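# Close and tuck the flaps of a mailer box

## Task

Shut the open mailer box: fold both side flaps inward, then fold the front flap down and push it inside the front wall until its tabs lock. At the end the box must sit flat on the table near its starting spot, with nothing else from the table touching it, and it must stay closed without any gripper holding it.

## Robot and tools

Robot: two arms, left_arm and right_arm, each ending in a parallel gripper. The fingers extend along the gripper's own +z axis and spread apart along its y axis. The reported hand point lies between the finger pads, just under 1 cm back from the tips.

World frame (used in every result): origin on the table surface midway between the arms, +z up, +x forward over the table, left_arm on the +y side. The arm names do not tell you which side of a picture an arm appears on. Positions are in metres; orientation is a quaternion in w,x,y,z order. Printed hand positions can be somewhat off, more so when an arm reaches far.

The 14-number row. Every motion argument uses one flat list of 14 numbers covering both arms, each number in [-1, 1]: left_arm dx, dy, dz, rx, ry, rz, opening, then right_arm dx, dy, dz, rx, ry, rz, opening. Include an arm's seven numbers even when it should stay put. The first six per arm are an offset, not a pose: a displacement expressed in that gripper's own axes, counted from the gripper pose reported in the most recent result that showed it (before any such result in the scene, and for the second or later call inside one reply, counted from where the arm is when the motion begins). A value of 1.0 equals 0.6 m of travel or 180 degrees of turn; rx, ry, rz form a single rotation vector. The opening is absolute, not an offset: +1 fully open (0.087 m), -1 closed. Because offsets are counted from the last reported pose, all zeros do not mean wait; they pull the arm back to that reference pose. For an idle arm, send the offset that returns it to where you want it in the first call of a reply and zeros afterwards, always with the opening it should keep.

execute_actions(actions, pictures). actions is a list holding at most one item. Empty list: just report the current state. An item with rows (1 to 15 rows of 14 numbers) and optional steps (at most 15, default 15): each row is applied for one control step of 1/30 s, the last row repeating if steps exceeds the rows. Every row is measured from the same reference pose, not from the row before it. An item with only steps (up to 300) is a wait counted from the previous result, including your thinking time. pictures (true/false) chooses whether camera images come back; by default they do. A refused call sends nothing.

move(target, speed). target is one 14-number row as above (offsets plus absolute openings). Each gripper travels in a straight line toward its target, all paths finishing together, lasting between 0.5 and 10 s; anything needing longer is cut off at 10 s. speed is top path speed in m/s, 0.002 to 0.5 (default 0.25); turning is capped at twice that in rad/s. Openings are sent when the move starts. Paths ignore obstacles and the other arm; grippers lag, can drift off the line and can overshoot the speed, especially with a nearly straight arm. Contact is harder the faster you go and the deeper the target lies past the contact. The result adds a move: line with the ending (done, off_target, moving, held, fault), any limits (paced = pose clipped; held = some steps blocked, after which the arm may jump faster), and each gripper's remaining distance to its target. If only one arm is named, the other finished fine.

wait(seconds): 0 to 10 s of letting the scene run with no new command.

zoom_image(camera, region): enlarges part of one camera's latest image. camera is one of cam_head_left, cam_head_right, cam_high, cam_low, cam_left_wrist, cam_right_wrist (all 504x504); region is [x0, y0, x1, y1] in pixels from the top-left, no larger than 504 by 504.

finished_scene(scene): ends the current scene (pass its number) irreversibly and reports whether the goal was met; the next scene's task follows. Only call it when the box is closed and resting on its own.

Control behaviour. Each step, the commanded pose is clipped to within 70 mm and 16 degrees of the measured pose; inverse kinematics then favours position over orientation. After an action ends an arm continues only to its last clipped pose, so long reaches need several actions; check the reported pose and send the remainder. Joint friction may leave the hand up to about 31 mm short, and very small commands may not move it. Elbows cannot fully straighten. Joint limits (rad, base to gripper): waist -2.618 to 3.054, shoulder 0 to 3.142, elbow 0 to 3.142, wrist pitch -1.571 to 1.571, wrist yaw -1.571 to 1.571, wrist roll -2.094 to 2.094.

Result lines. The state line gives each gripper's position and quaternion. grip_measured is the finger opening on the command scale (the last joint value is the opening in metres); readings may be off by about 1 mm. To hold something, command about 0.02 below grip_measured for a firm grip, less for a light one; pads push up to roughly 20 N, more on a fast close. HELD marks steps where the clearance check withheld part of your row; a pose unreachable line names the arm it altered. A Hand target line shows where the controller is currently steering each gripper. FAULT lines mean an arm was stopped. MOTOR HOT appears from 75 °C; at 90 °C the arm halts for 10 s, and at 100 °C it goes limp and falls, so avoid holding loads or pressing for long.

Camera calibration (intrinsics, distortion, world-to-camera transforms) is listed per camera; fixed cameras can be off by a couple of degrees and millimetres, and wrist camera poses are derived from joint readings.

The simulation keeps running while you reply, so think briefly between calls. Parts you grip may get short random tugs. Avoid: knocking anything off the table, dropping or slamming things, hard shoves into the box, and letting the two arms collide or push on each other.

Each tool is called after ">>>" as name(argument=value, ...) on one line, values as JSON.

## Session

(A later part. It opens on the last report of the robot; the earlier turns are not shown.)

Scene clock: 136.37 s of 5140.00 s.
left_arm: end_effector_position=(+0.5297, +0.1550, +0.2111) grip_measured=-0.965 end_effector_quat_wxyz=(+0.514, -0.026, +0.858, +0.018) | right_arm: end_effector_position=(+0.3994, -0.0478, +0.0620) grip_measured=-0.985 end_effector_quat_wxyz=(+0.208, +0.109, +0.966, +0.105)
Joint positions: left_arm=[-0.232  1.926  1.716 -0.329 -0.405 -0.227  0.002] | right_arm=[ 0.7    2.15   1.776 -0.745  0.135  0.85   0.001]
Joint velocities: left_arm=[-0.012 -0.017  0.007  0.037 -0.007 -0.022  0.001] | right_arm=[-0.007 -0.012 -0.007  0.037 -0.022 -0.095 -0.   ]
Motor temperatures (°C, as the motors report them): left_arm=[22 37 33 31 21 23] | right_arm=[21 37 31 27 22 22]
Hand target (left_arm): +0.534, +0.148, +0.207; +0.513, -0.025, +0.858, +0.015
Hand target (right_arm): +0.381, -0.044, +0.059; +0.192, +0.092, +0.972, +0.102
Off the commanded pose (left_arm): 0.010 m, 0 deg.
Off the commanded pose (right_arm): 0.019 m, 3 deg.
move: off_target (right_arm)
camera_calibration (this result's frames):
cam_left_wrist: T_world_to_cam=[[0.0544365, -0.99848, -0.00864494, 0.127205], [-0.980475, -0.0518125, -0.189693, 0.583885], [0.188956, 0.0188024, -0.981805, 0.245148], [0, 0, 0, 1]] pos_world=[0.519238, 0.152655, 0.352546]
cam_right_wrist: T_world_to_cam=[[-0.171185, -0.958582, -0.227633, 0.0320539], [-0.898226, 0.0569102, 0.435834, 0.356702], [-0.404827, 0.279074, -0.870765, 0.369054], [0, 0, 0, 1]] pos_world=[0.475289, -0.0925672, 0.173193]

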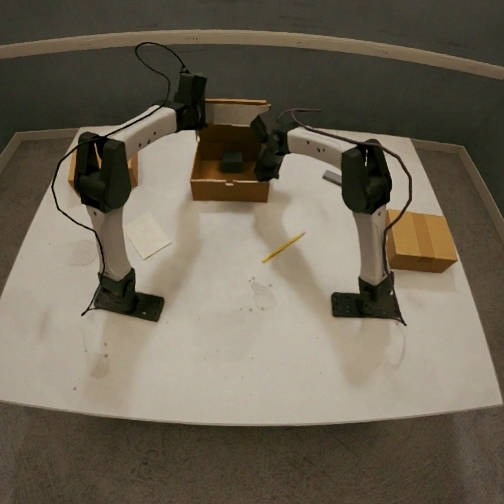

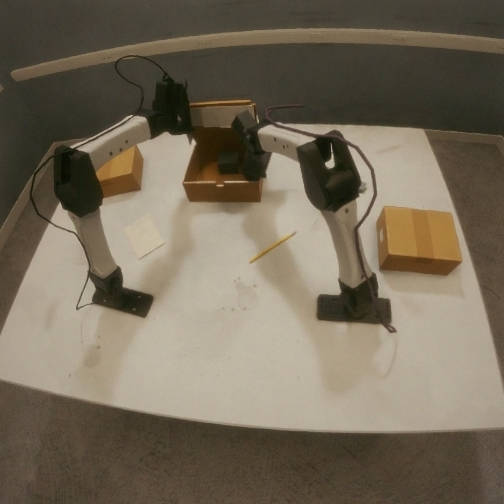

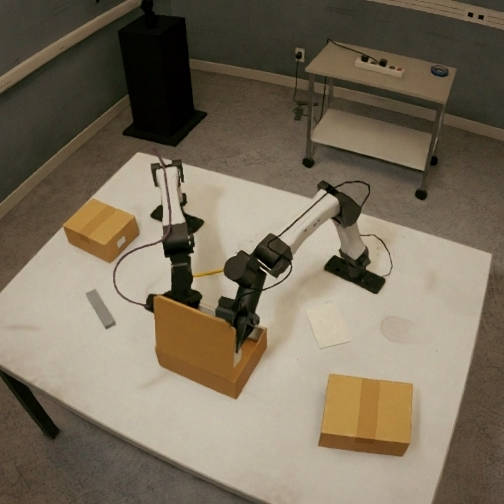

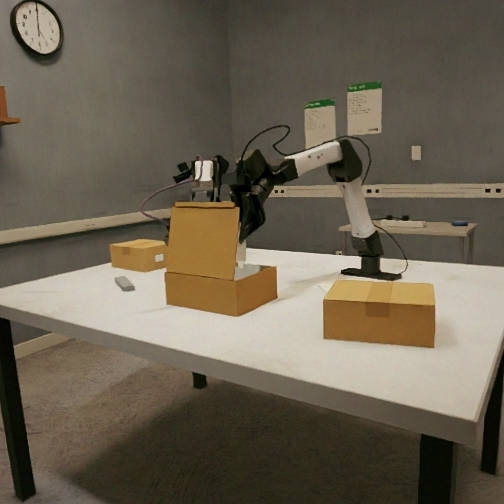

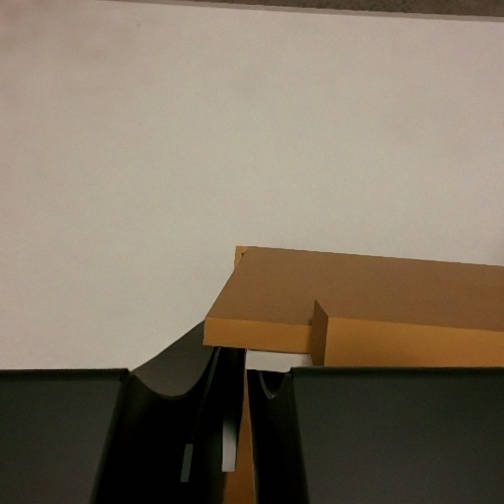

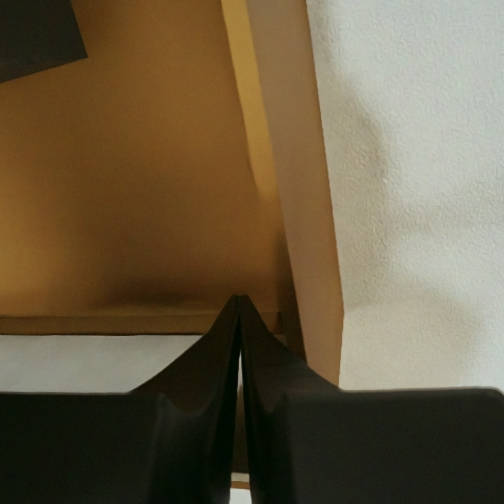

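>>> move(target=[0,0,0,0,0,0,-1, -0.076,0.05,-0.178,0,0,0,-1], speed=0.15)

>>> move(target=[0,0,0,0,0,0,-1, -0.295,-0.175,0.04,0,-0.2,0,-1], speed=0.15)

>>> move(target=[0,0,0,0,0,0,-1, 0.08,0.254,-0.006,0,0,0,-1], speed=0.06)

Scene clock: 143.87 s of 5140.00 s.
left_arm: end_effector_position=(+0.5296, +0.1549, +0.2110) grip_measured=-0.965 end_effector_quat_wxyz=(+0.513, -0.025, +0.858, +0.017) | right_arm: end_effector_position=(+0.3989, -0.0491, +0.1782) grip_measured=-0.985 end_effector_quat_wxyz=(+0.207, +0.110, +0.967, +0.102)
Joint positions: left_arm=[-0.232  1.926  1.716 -0.33  -0.405 -0.227  0.002] | right_arm=[ 0.699  2.223  2.366 -1.266  0.137  0.85   0.001]
Joint velocities: left_arm=[ 0.007 -0.002 -0.007 -0.007 -0.022 -0.051  0.   ] | right_arm=[ 0.007  0.012 -0.012  0.037  0.037  0.007 -0.001]
Motor temperatures (°C, as the motors report them): left_arm=[22 37 34 32 21 22] | right_arm=[21 38 30 27 22 22]
Hand target (left_arm): +0.530, +0.155, +0.211; +0.513, -0.025, +0.858, +0.017
Hand target (right_arm): +0.399, -0.048, +0.182; +0.209, +0.110, +0.966, +0.105
Off the commanded pose (left_arm): 0.000 m, 0 deg.
Off the commanded pose (right_arm): 0.004 m, 0 deg.
After step 90, 2.97 s passed at rest.
move: done
camera_calibration (this result's frames):
cam_left_wrist: T_world_to_cam=[[0.0537786, -0.998517, -0.00846, 0.127416], [-0.980605, -0.0512109, -0.189188, 0.583663], [0.188474, 0.0184702, -0.981905, 0.245399], [0, 0, 0, 1]] pos_world=[0.519239, 0.152584, 0.352458]
cam_right_wrist: T_world_to_cam=[[-0.173975, -0.959052, -0.223498, 0.0575596], [-0.896912, 0.0606223, 0.438035, 0.304928], [-0.406549, 0.276665, -0.870732, 0.470976], [0, 0, 0, 1]] pos_world=[0.474983, -0.0935853, 0.289389]

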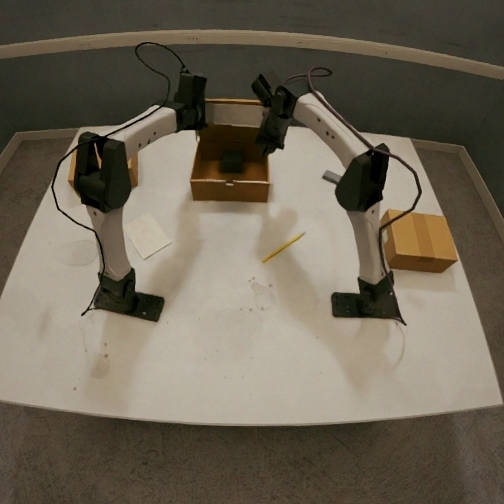

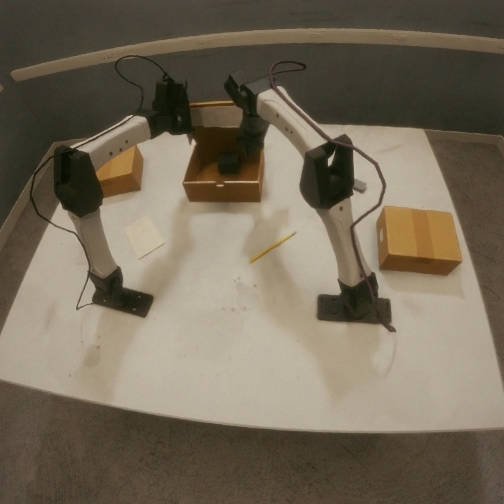

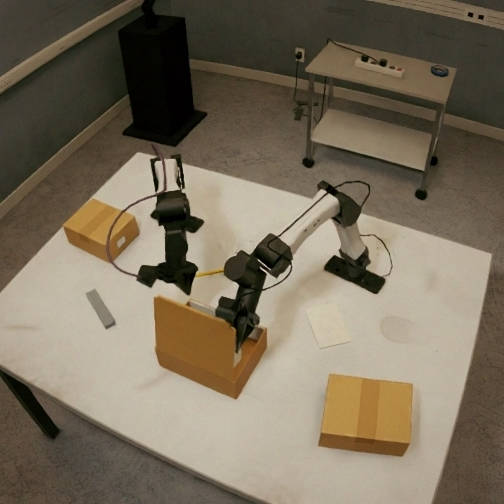

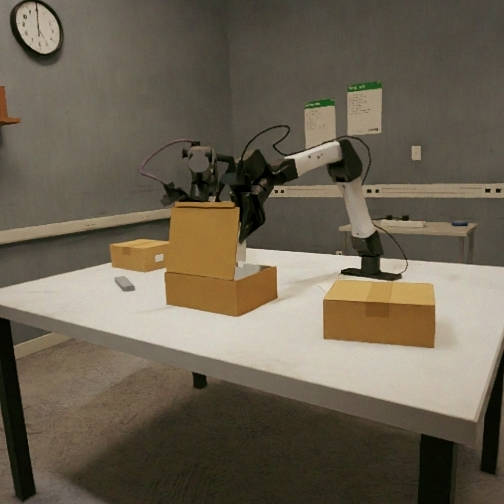

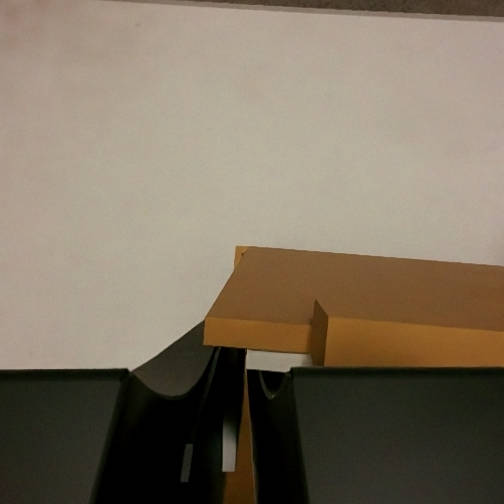

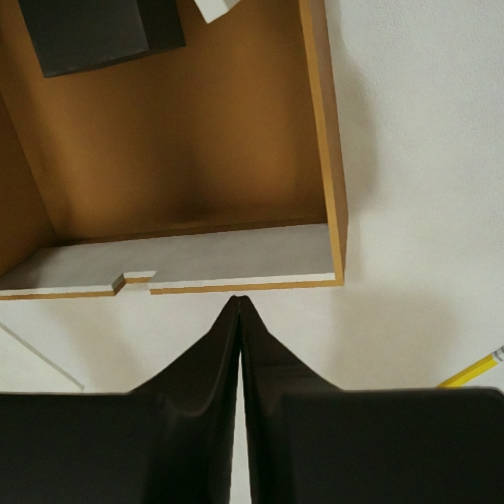

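Scene clock: 146.60 s of 5140.00 s.
left_arm: end_effector_position=(+0.5296, +0.1549, +0.2110) grip_measured=-0.965 end_effector_quat_wxyz=(+0.513, -0.025, +0.858, +0.017) | right_arm: end_effector_position=(+0.5465, -0.1881, +0.1853) grip_measured=-0.985 end_effector_quat_wxyz=(+0.481, +0.135, +0.864, +0.059)
Joint positions: left_arm=[-0.232  1.926  1.716 -0.33  -0.405 -0.227  0.002] | right_arm=[ 0.423  1.996  1.755 -0.357  0.346  0.504  0.001]
Joint velocities: left_arm=[-0.002  0.012  0.012 -0.037 -0.051 -0.022 -0.001] | right_arm=[-0.007  0.007  0.002 -0.022 -0.022  0.022  0.   ]
Motor temperatures (°C, as the motors report them): left_arm=[22 38 34 32 21 22] | right_arm=[21 39 30 27 22 22]
Hand target (left_arm): +0.530, +0.155, +0.211; +0.513, -0.025, +0.858, +0.017
Hand target (right_arm): +0.546, -0.192, +0.197; +0.496, +0.136, +0.856, +0.061
Off the commanded pose (left_arm): 0.000 m, 0 deg.
Off the commanded pose (right_arm): 0.013 m, 2 deg.
move: off_target (right_arm)
camera_calibration (this result's frames):
cam_left_wrist: T_world_to_cam=[[0.0537786, -0.998517, -0.00846, 0.127416], [-0.980605, -0.0512109, -0.189188, 0.583663], [0.188474, 0.0184702, -0.981905, 0.245399], [0, 0, 0, 1]] pos_world=[0.519239, 0.152584, 0.352458]
cam_right_wrist: T_world_to_cam=[[-0.191087, -0.957389, -0.216547, -0.0400555], [-0.967612, 0.220804, -0.122361, 0.615299], [0.164962, 0.186152, -0.968574, 0.264408], [0, 0, 0, 1]] pos_world=[0.544099, -0.223429, 0.322714]

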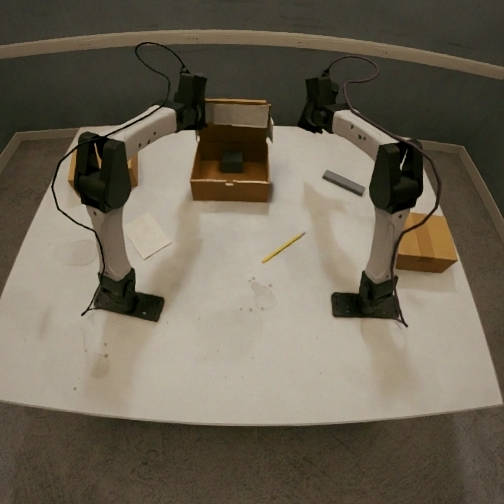

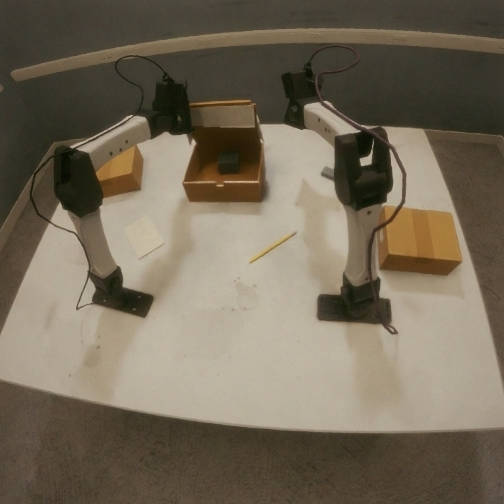

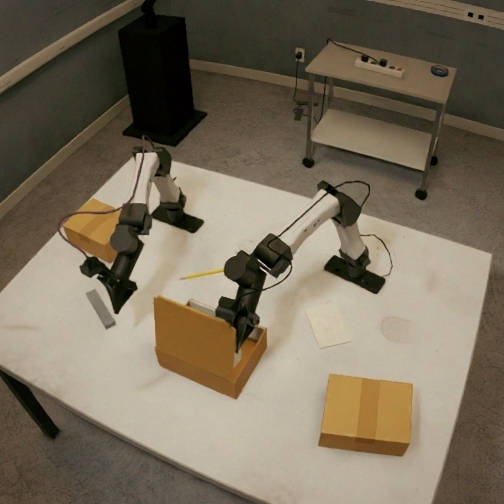

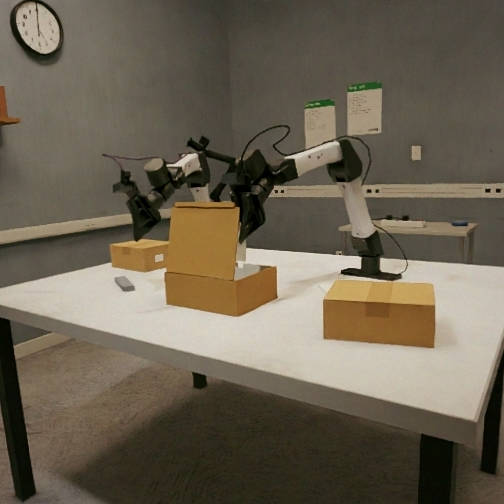

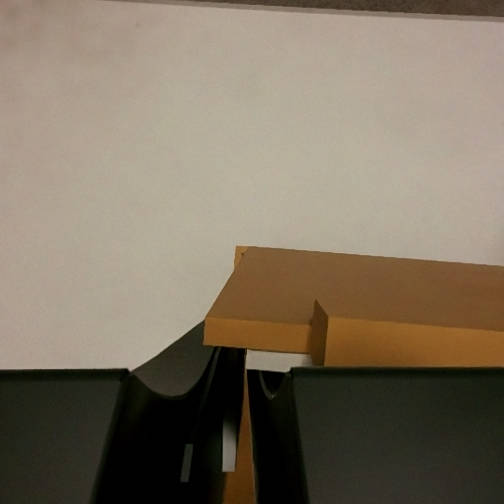

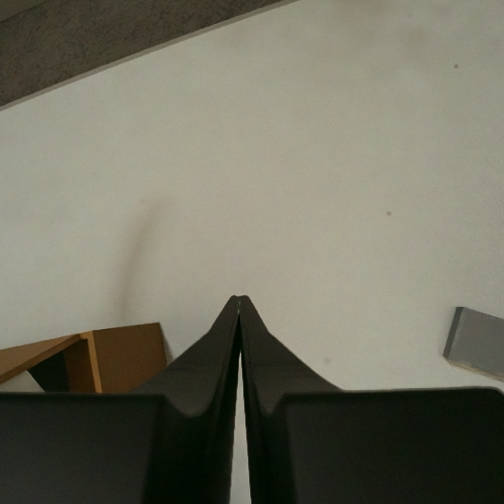

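Scene clock: 149.57 s of 5140.00 s.
left_arm: end_effector_position=(+0.5324, +0.1738, +0.2110) grip_measured=-0.965 end_effector_quat_wxyz=(+0.513, -0.044, +0.856, +0.041) | right_arm: end_effector_position=(+0.5574, -0.0855, +0.1883) grip_measured=-0.985 end_effector_quat_wxyz=(+0.488, +0.156, +0.859, -0.007)
Joint positions: left_arm=[-0.21   1.926  1.716 -0.337 -0.444 -0.227  0.002] | right_arm=[ 0.647  2.412  2.472 -0.782  0.653  0.656  0.001]
Joint velocities: left_arm=[-0.002 -0.022 -0.022  0.007  0.037 -0.007 -0.001] | right_arm=[-0.007  0.007  0.076 -0.095 -0.007  0.007 -0.   ]
Motor temperatures (°C, as the motors report them): left_arm=[22 38 34 32 21 22] | right_arm=[21 39 31 28 22 22]
Hand target (left_arm): +0.529, +0.155, +0.211; +0.513, -0.025, +0.858, +0.018
Hand target (right_arm): +0.544, -0.032, +0.186; +0.481, +0.134, +0.864, +0.058
Off the commanded pose (left_arm): 0.019 m, 3 deg.
Off the commanded pose (right_arm): 0.058 m, 8 deg.
move: off_target (left_arm, right_arm)
camera_calibration (this result's frames):
cam_left_wrist: T_world_to_cam=[[0.109361, -0.993559, -0.0296689, 0.120167], [-0.976083, -0.1017, -0.192141, 0.594313], [0.187886, 0.0499721, -0.980919, 0.239203], [0, 0, 0, 1]] pos_world=[0.522014, 0.167882, 0.352396]
cam_right_wrist: T_world_to_cam=[[-0.288138, -0.949449, -0.124592, 0.0983804], [-0.941671, 0.304564, -0.143166, 0.600197], [0.173875, 0.076073, -0.981825, 0.234535], [0, 0, 0, 1]] pos_world=[0.552755, -0.107233, 0.328457]

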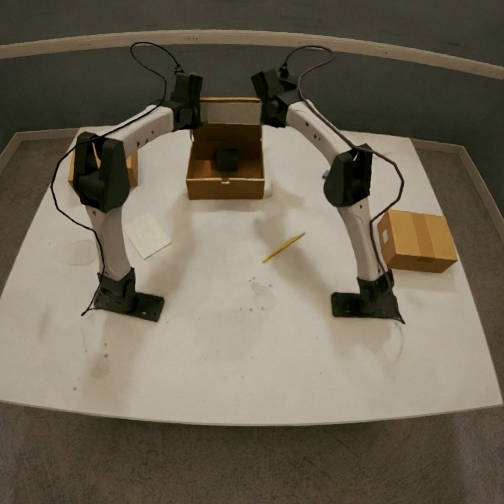

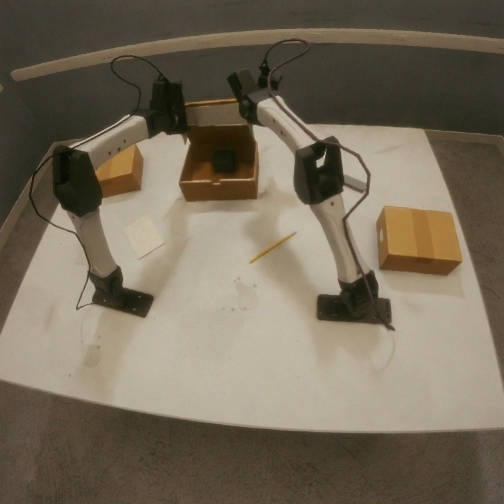

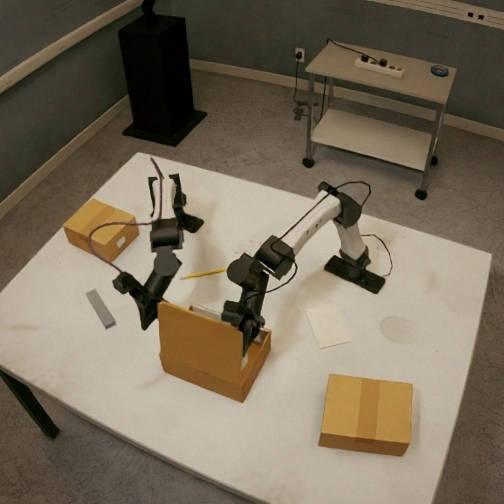

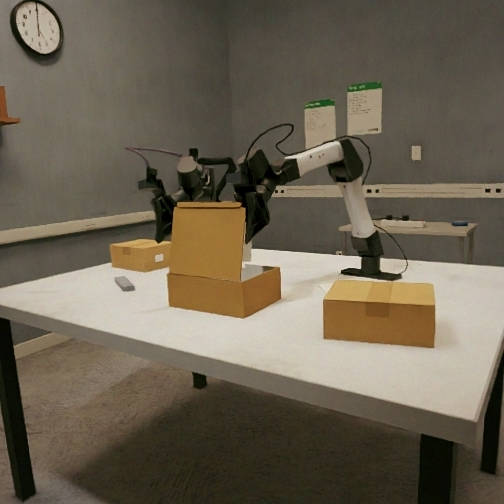

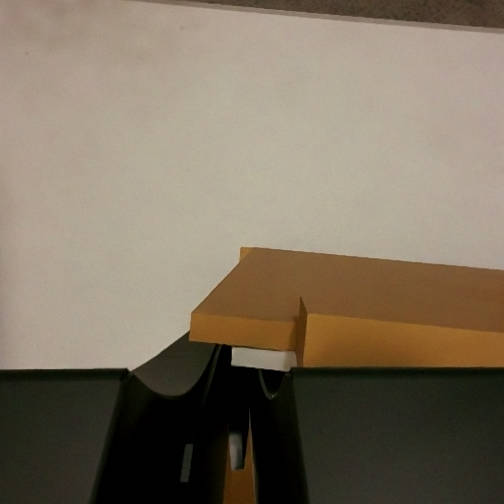

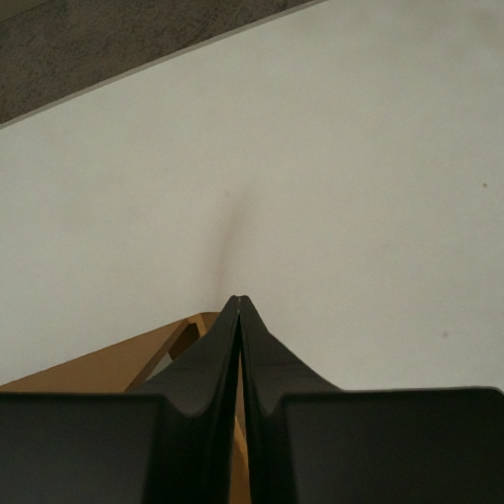

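>>> move(target=[0,-0.075,0,0,0,0,-1, 0.027,-0.108,-0.07,0,0,0,-1], speed=0.06)

>>> move(target=[0,0,0,0,0,0,-1, 0.039,0.143,-0.024,0,0,0,-1], speed=0.05)

Scene clock: 154.43 s of 5140.00 s.
left_arm: end_effector_position=(+0.5377, +0.1458, +0.2123) grip_measured=-0.965 end_effector_quat_wxyz=(+0.513, -0.057, +0.855, +0.048) | right_arm: end_effector_position=(+0.4945, -0.1331, +0.1763) grip_measured=-0.985 end_effector_quat_wxyz=(+0.479, +0.154, +0.864, -0.016)
Joint positions: left_arm=[-0.272  2.007  1.841 -0.406 -0.522 -0.284  0.002] | right_arm=[ 0.639  2.009  1.784 -0.523  0.65   0.654  0.001]
Joint velocities: left_arm=[-0.012  0.007  0.002  0.022 -0.081  0.022  0.   ] | right_arm=[ 0.007 -0.012 -0.017 -0.051  0.037  0.066  0.   ]
Motor temperatures (°C, as the motors report them): left_arm=[22 39 34 32 21 22] | right_arm=[21 39 31 28 22 22]
Hand target (left_arm): +0.538, +0.129, +0.210; +0.513, -0.044, +0.856, +0.040
Hand target (right_arm): +0.496, -0.136, +0.186; +0.488, +0.156, +0.859, -0.007
Off the commanded pose (left_arm): 0.017 m, 2 deg.
Off the commanded pose (right_arm): 0.012 m, 2 deg.
After step 90, 0.17 s passed at rest.
move: off_target (left_arm, right_arm)
camera_calibration (this result's frames):
cam_left_wrist: T_world_to_cam=[[0.139807, -0.989778, -0.0281632, 0.0745575], [-0.972399, -0.131875, -0.19248, 0.599416], [0.186799, 0.0542959, -0.980897, 0.240805], [0, 0, 0, 1]] pos_world=[0.527466, 0.139769, 0.35368]
cam_right_wrist: T_world_to_cam=[[-0.294985, -0.949906, -0.103257, 0.0331084], [-0.943545, 0.306631, -0.1253, 0.551756], [0.150685, 0.0604663, -0.986731, 0.247499], [0, 0, 0, 1]] pos_world=[0.493078, -0.152701, 0.316769]

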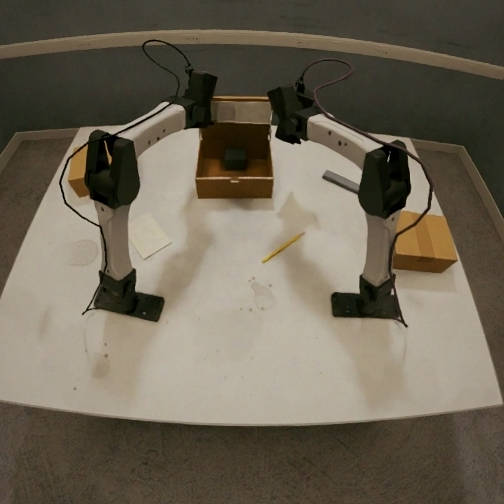

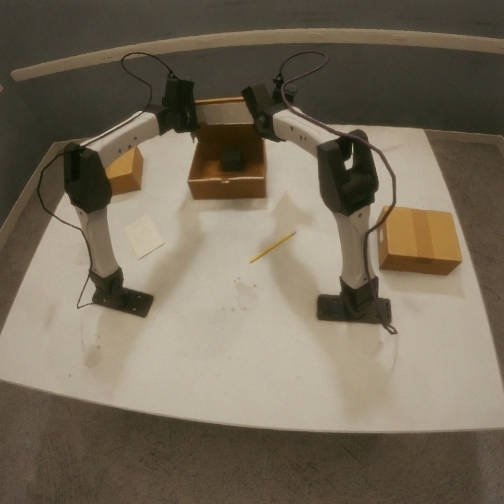

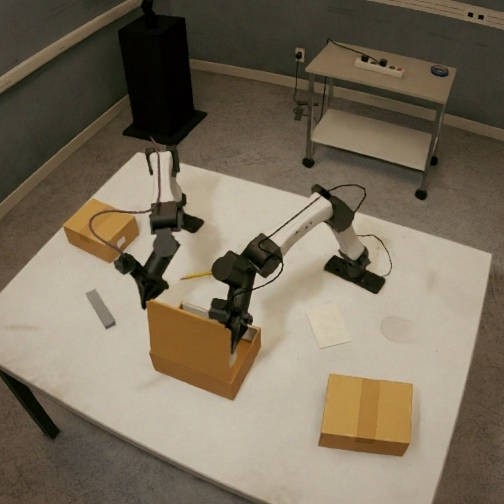

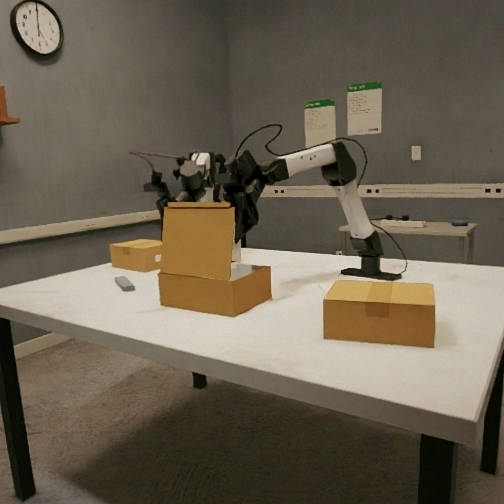

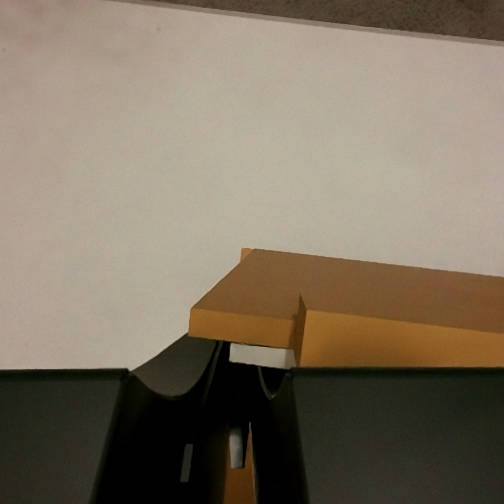

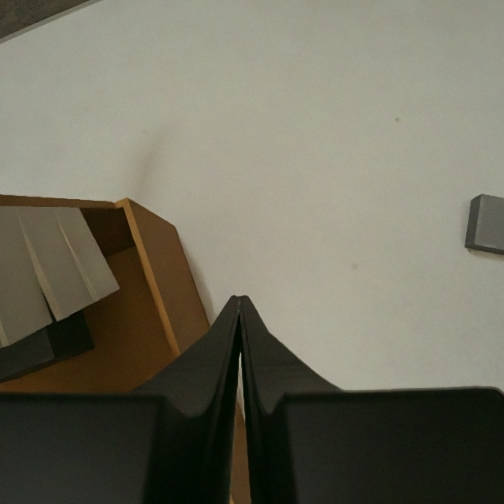

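Scene clock: 156.67 s of 5140.00 s.
left_arm: end_effector_position=(+0.5377, +0.1464, +0.2120) grip_measured=-0.965 end_effector_quat_wxyz=(+0.512, -0.059, +0.855, +0.048) | right_arm: end_effector_position=(+0.4969, -0.0454, +0.1755) grip_measured=-0.985 end_effector_quat_wxyz=(+0.478, +0.150, +0.865, -0.016)
Joint positions: left_arm=[-0.27   2.007  1.841 -0.407 -0.522 -0.287  0.002] | right_arm=[ 0.783  2.309  2.275 -0.798  0.747  0.78   0.001]
Joint velocities: left_arm=[-0.012  0.022  0.002 -0.066 -0.007 -0.007  0.   ] | right_arm=[ 0.002 -0.007  0.007 -0.022  0.022  0.037 -0.001]
Motor temperatures (°C, as the motors report them): left_arm=[22 39 34 32 21 22] | right_arm=[21 39 31 28 22 22]
Hand target (left_arm): +0.538, +0.146, +0.212; +0.513, -0.057, +0.855, +0.048
Hand target (right_arm): +0.497, -0.043, +0.176; +0.479, +0.153, +0.864, -0.017
Off the commanded pose (left_arm): 0.001 m, 0 deg.
Off the commanded pose (right_arm): 0.003 m, 0 deg.
move: done
camera_calibration (this result's frames):
cam_left_wrist: T_world_to_cam=[[0.142332, -0.989469, -0.0263071, 0.0733405], [-0.972238, -0.134767, -0.191289, 0.599516], [0.185729, 0.0528033, -0.981181, 0.241366], [0, 0, 0, 1]] pos_world=[0.527605, 0.140618, 0.353434]
cam_right_wrist: T_world_to_cam=[[-0.288221, -0.952316, -0.100118, 0.112957], [-0.946104, 0.299338, -0.12363, 0.527711], [0.147704, 0.0590893, -0.987265, 0.242615], [0, 0, 0, 1]] pos_world=[0.495991, -0.0647293, 0.316075]

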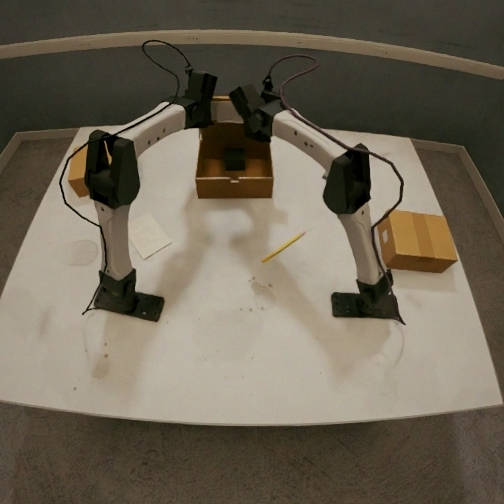

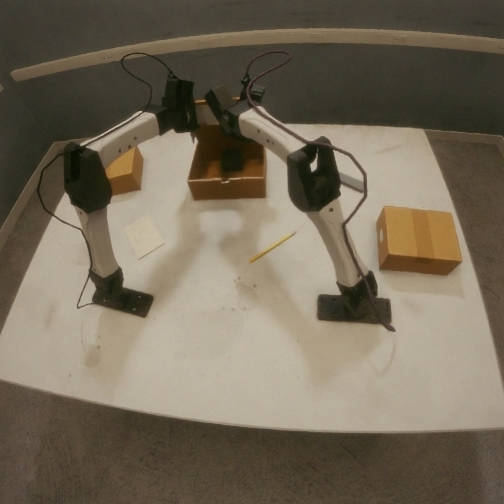

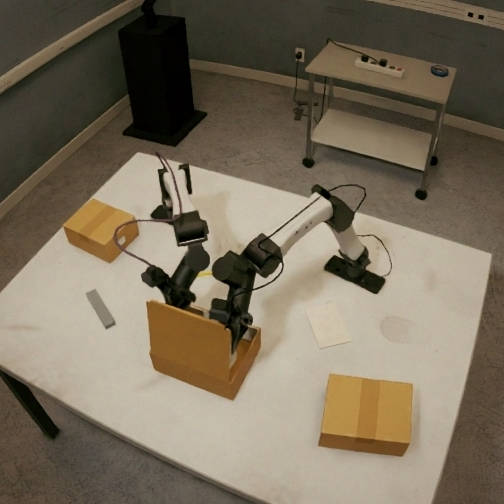

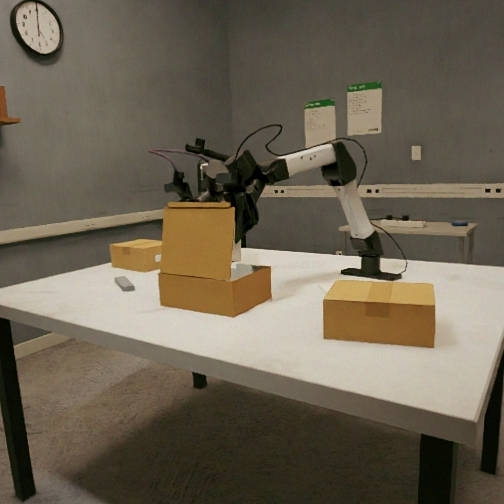

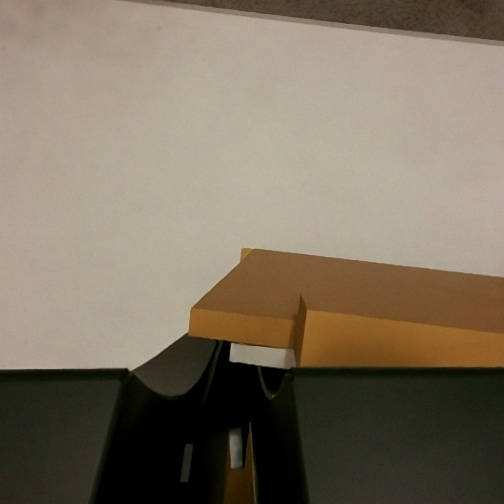

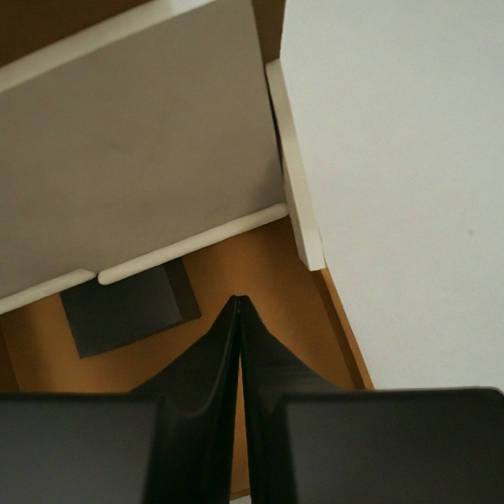

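>>> move(target=[0,0,0,0,0,0,-1, -0.039,-0.143,0.024,0,0,0,-1], speed=0.1)

>>> move(target=[0,0,0,0,0,0,-1, -0.028,0.014,0.05,0,0,0,-1], speed=0.06)

>>> move(target=[0,0,0,0,0,0,-1, 0.033,0.12,-0.02,0,0,0,-1], speed=0.05)

Scene clock: 161.93 s of 5140.00 s.
left_arm: end_effector_position=(+0.5376, +0.1464, +0.2120) grip_measured=-0.965 end_effector_quat_wxyz=(+0.512, -0.059, +0.855, +0.048) | right_arm: end_effector_position=(+0.4952, -0.1354, +0.1655) grip_measured=-0.985 end_effector_quat_wxyz=(+0.468, +0.151, +0.870, -0.026)
Joint positions: left_arm=[-0.27   2.007  1.841 -0.408 -0.522 -0.288  0.002] | right_arm=[ 0.634  2.031  1.792 -0.54   0.648  0.653  0.001]
Joint velocities: left_arm=[ 0.022  0.002  0.012  0.022  0.007 -0.051  0.   ] | right_arm=[-0.022  0.002 -0.022  0.066 -0.051 -0.022 -0.001]
Motor temperatures (°C, as the motors report them): left_arm=[22 40 34 32 21 22] | right_arm=[21 39 31 28 22 22]
Hand target (left_arm): +0.538, +0.146, +0.212; +0.512, -0.059, +0.855, +0.048
Hand target (right_arm): +0.495, -0.136, +0.176; +0.477, +0.150, +0.866, -0.015
Off the commanded pose (left_arm): 0.000 m, 0 deg.
Off the commanded pose (right_arm): 0.012 m, 2 deg.
After step 90, 0.87 s passed at rest.
move: off_target (right_arm)
camera_calibration (this result's frames):
cam_left_wrist: T_world_to_cam=[[0.142681, -0.989431, -0.0258437, 0.0730489], [-0.972235, -0.135212, -0.190991, 0.599454], [0.185478, 0.0523768, -0.981252, 0.241523], [0, 0, 0, 1]] pos_world=[0.52759, 0.14068, 0.353373]
cam_right_wrist: T_world_to_cam=[[-0.300462, -0.95053, -0.0788407, 0.0285536], [-0.9457, 0.307638, -0.104926, 0.549628], [0.123989, 0.0430335, -0.99135, 0.24853], [0, 0, 0, 1]] pos_world=[0.497547, -0.152641, 0.306302]

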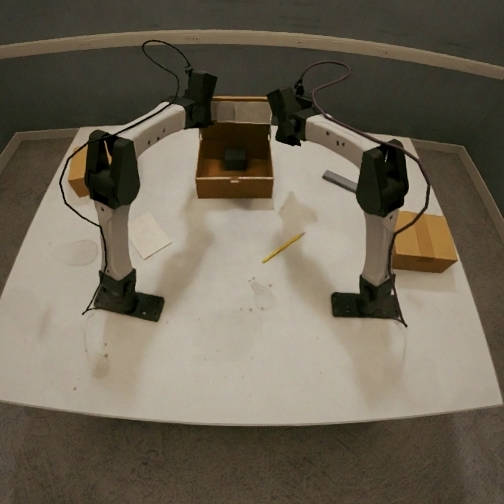

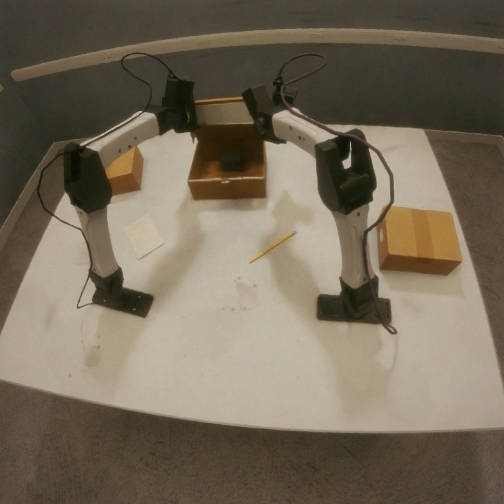

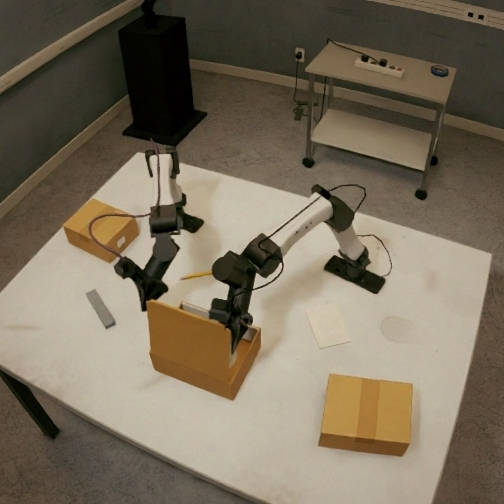

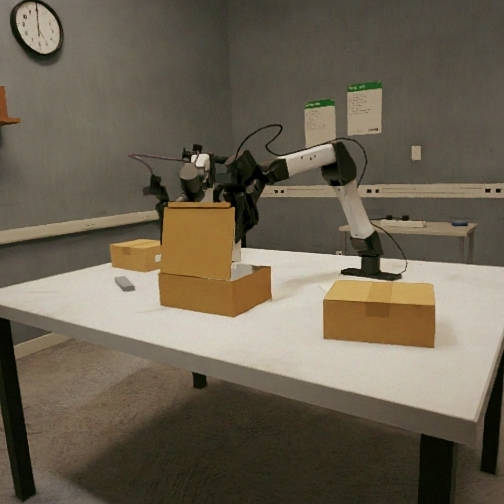

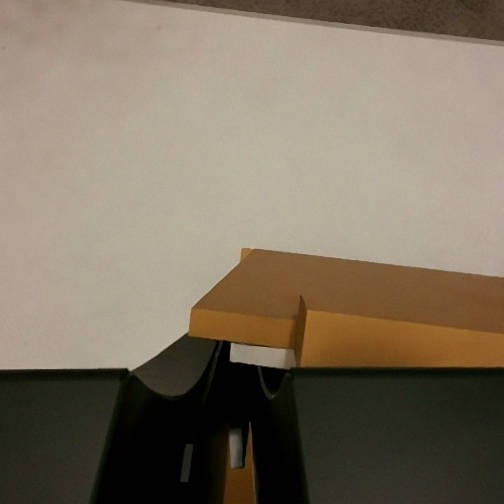

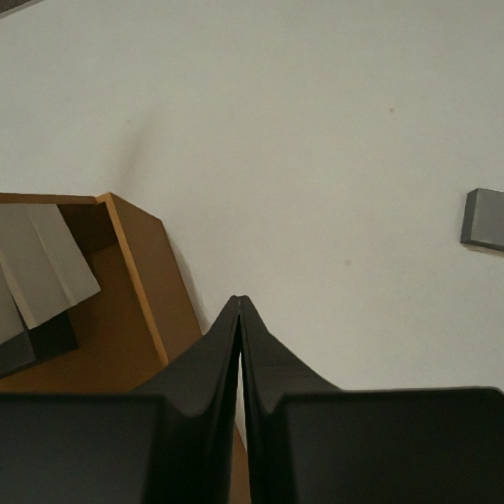

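Scene clock: 162.83 s of 5140.00 s.
left_arm: end_effector_position=(+0.5376, +0.1463, +0.2120) grip_measured=-0.965 end_effector_quat_wxyz=(+0.512, -0.059, +0.855, +0.048) | right_arm: end_effector_position=(+0.5274, -0.1363, +0.1633) grip_measured=-0.985 end_effector_quat_wxyz=(+0.471, +0.154, +0.868, -0.025)
Joint positions: left_arm=[-0.27   2.007  1.841 -0.408 -0.522 -0.288  0.002] | right_arm=[ 0.595  2.139  1.939 -0.553  0.624  0.624  0.001]
Joint velocities: left_arm=[ 0.007  0.017 -0.002  0.037 -0.022 -0.051  0.   ] | right_arm=[ 0.017  0.002  0.007 -0.007 -0.007  0.022  0.001]
Motor temperatures (°C, as the motors report them): left_arm=[22 40 34 32 21 22] | right_arm=[21 39 31 28 22 22]
Hand target (left_arm): +0.538, +0.146, +0.212; +0.512, -0.059, +0.855, +0.048
Hand target (right_arm): +0.531, -0.137, +0.164; +0.468, +0.151, +0.870, -0.026
Off the commanded pose (left_arm): 0.000 m, 0 deg.
Off the commanded pose (right_arm): 0.003 m, 1 deg.
move: done
camera_calibration (this result's frames):
cam_left_wrist: T_world_to_cam=[[0.14286, -0.989414, -0.0255072, 0.072863], [-0.9722, -0.13545, -0.190998, 0.599472], [0.185521, 0.0520841, -0.981259, 0.241544], [0, 0, 0, 1]] pos_world=[0.527586, 0.14071, 0.353374]
cam_right_wrist: T_world_to_cam=[[-0.304504, -0.94864, -0.0857852, 0.0407801], [-0.943424, 0.312784, -0.110083, 0.580469], [0.131261, 0.0474111, -0.990213, 0.238984], [0, 0, 0, 1]] pos_world=[0.528676, -0.154206, 0.304044]

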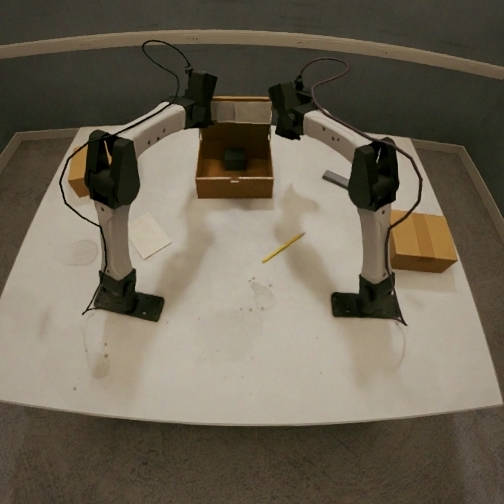

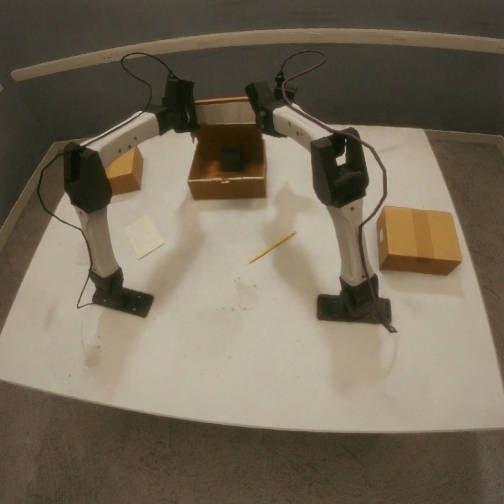

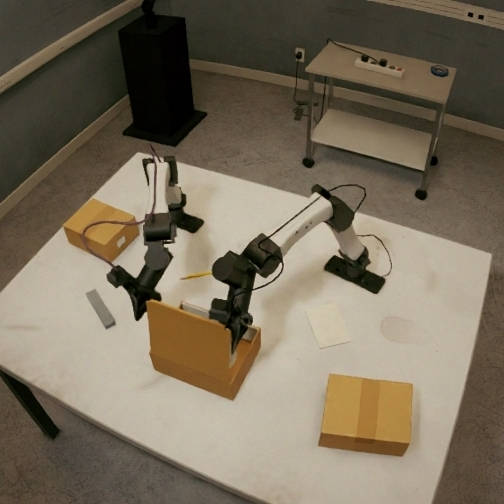

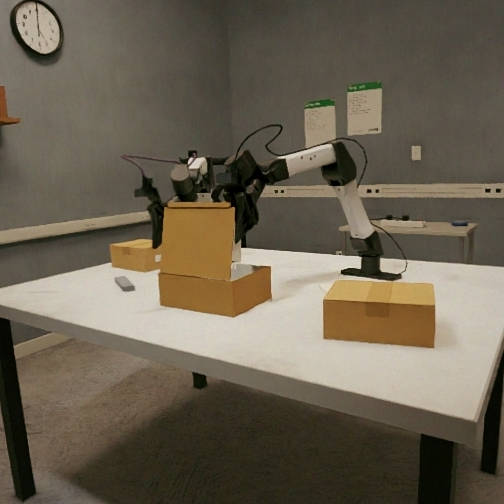

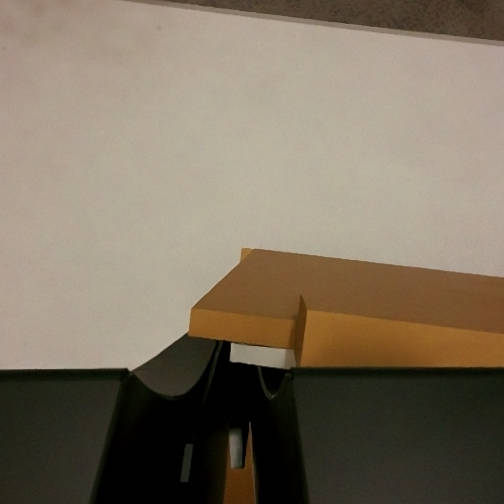

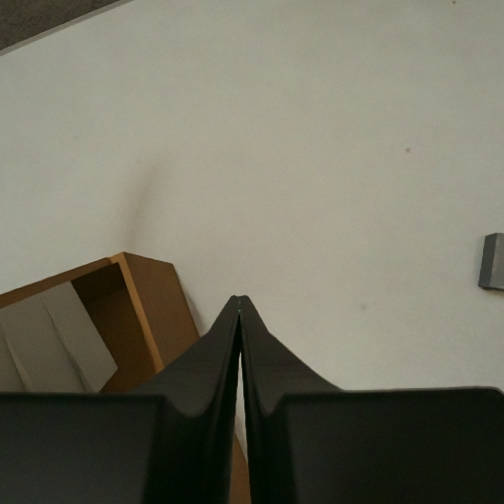

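Scene clock: 164.63 s of 5140.00 s.
left_arm: end_effector_position=(+0.5381, +0.1504, +0.2116) grip_measured=-0.965 end_effector_quat_wxyz=(+0.512, -0.064, +0.855, +0.051) | right_arm: end_effector_position=(+0.5331, -0.0941, +0.1639) grip_measured=-0.985 end_effector_quat_wxyz=(+0.470, +0.167, +0.865, -0.062)
Joint positions: left_arm=[-0.265  2.007  1.841 -0.411 -0.528 -0.291  0.002] | right_arm=[ 0.681  2.387  2.373 -0.84   0.752  0.723  0.001]
Joint velocities: left_arm=[-0.012  0.012  0.022 -0.037  0.007 -0.066 -0.001] | right_arm=[ 0.061  0.002  0.037 -0.022 -0.139  0.022  0.001]
Motor temperatures (°C, as the motors report them): left_arm=[22 40 35 32 21 22] | right_arm=[21 39 31 28 22 22]
Hand target (left_arm): +0.538, +0.146, +0.212; +0.512, -0.059, +0.855, +0.048
Hand target (right_arm): +0.528, -0.062, +0.163; +0.471, +0.154, +0.868, -0.025
Off the commanded pose (left_arm): 0.004 m, 1 deg.
Off the commanded pose (right_arm): 0.034 m, 5 deg.
move: off_target (right_arm)
camera_calibration (this result's frames):
cam_left_wrist: T_world_to_cam=[[0.154588, -0.987597, -0.02748, 0.0705948], [-0.970762, -0.146666, -0.190029, 0.601092], [0.183642, 0.0560528, -0.981394, 0.241363], [0, 0, 0, 1]] pos_world=[0.528279, 0.14435, 0.353037]
cam_right_wrist: T_world_to_cam=[[-0.359882, -0.932424, -0.0327035, 0.104956], [-0.924754, 0.361132, -0.120054, 0.56892], [0.123751, -0.0129625, -0.992229, 0.235446], [0, 0, 0, 1]] pos_world=[0.534746, -0.10454, 0.305349]

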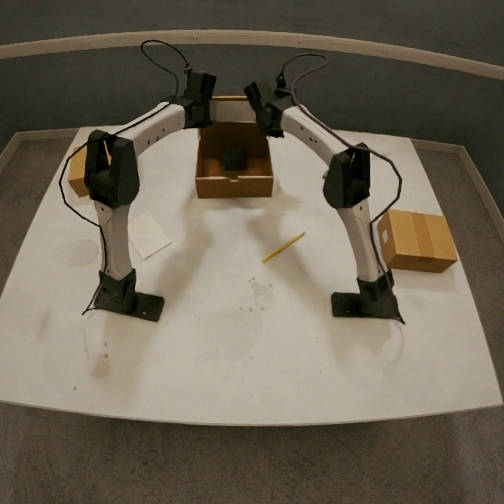

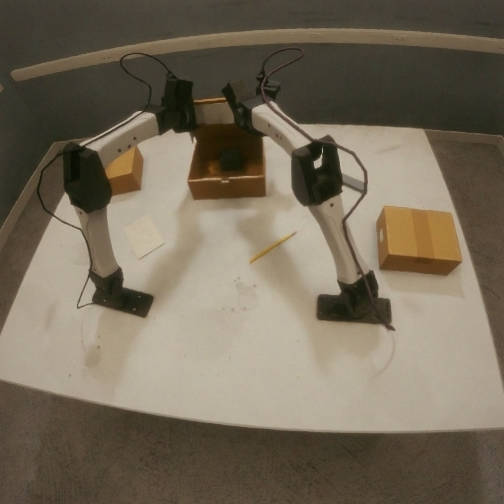

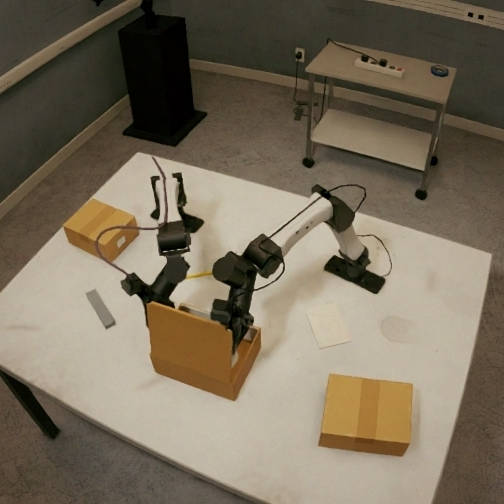

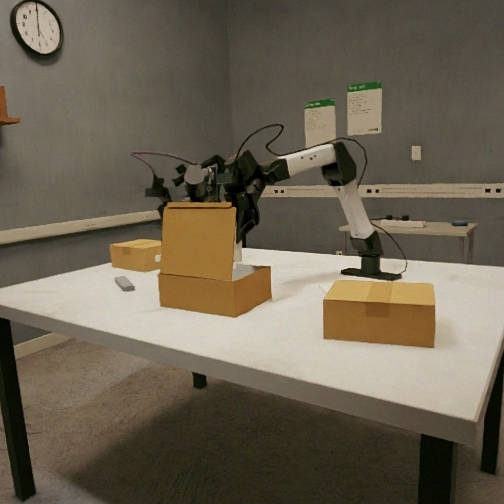

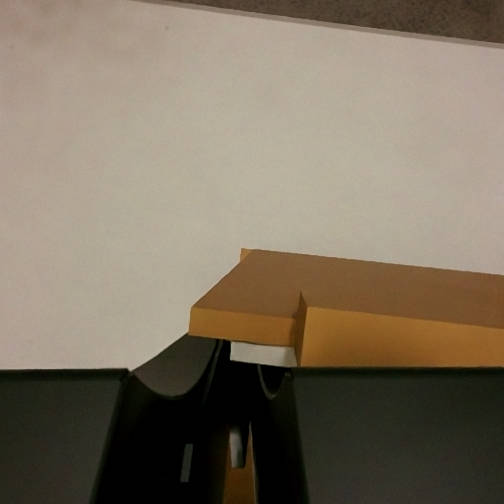

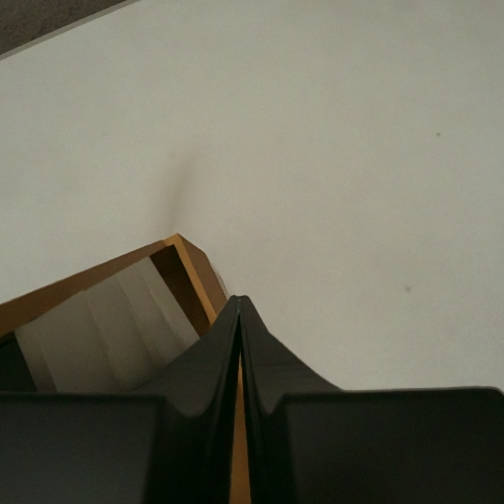

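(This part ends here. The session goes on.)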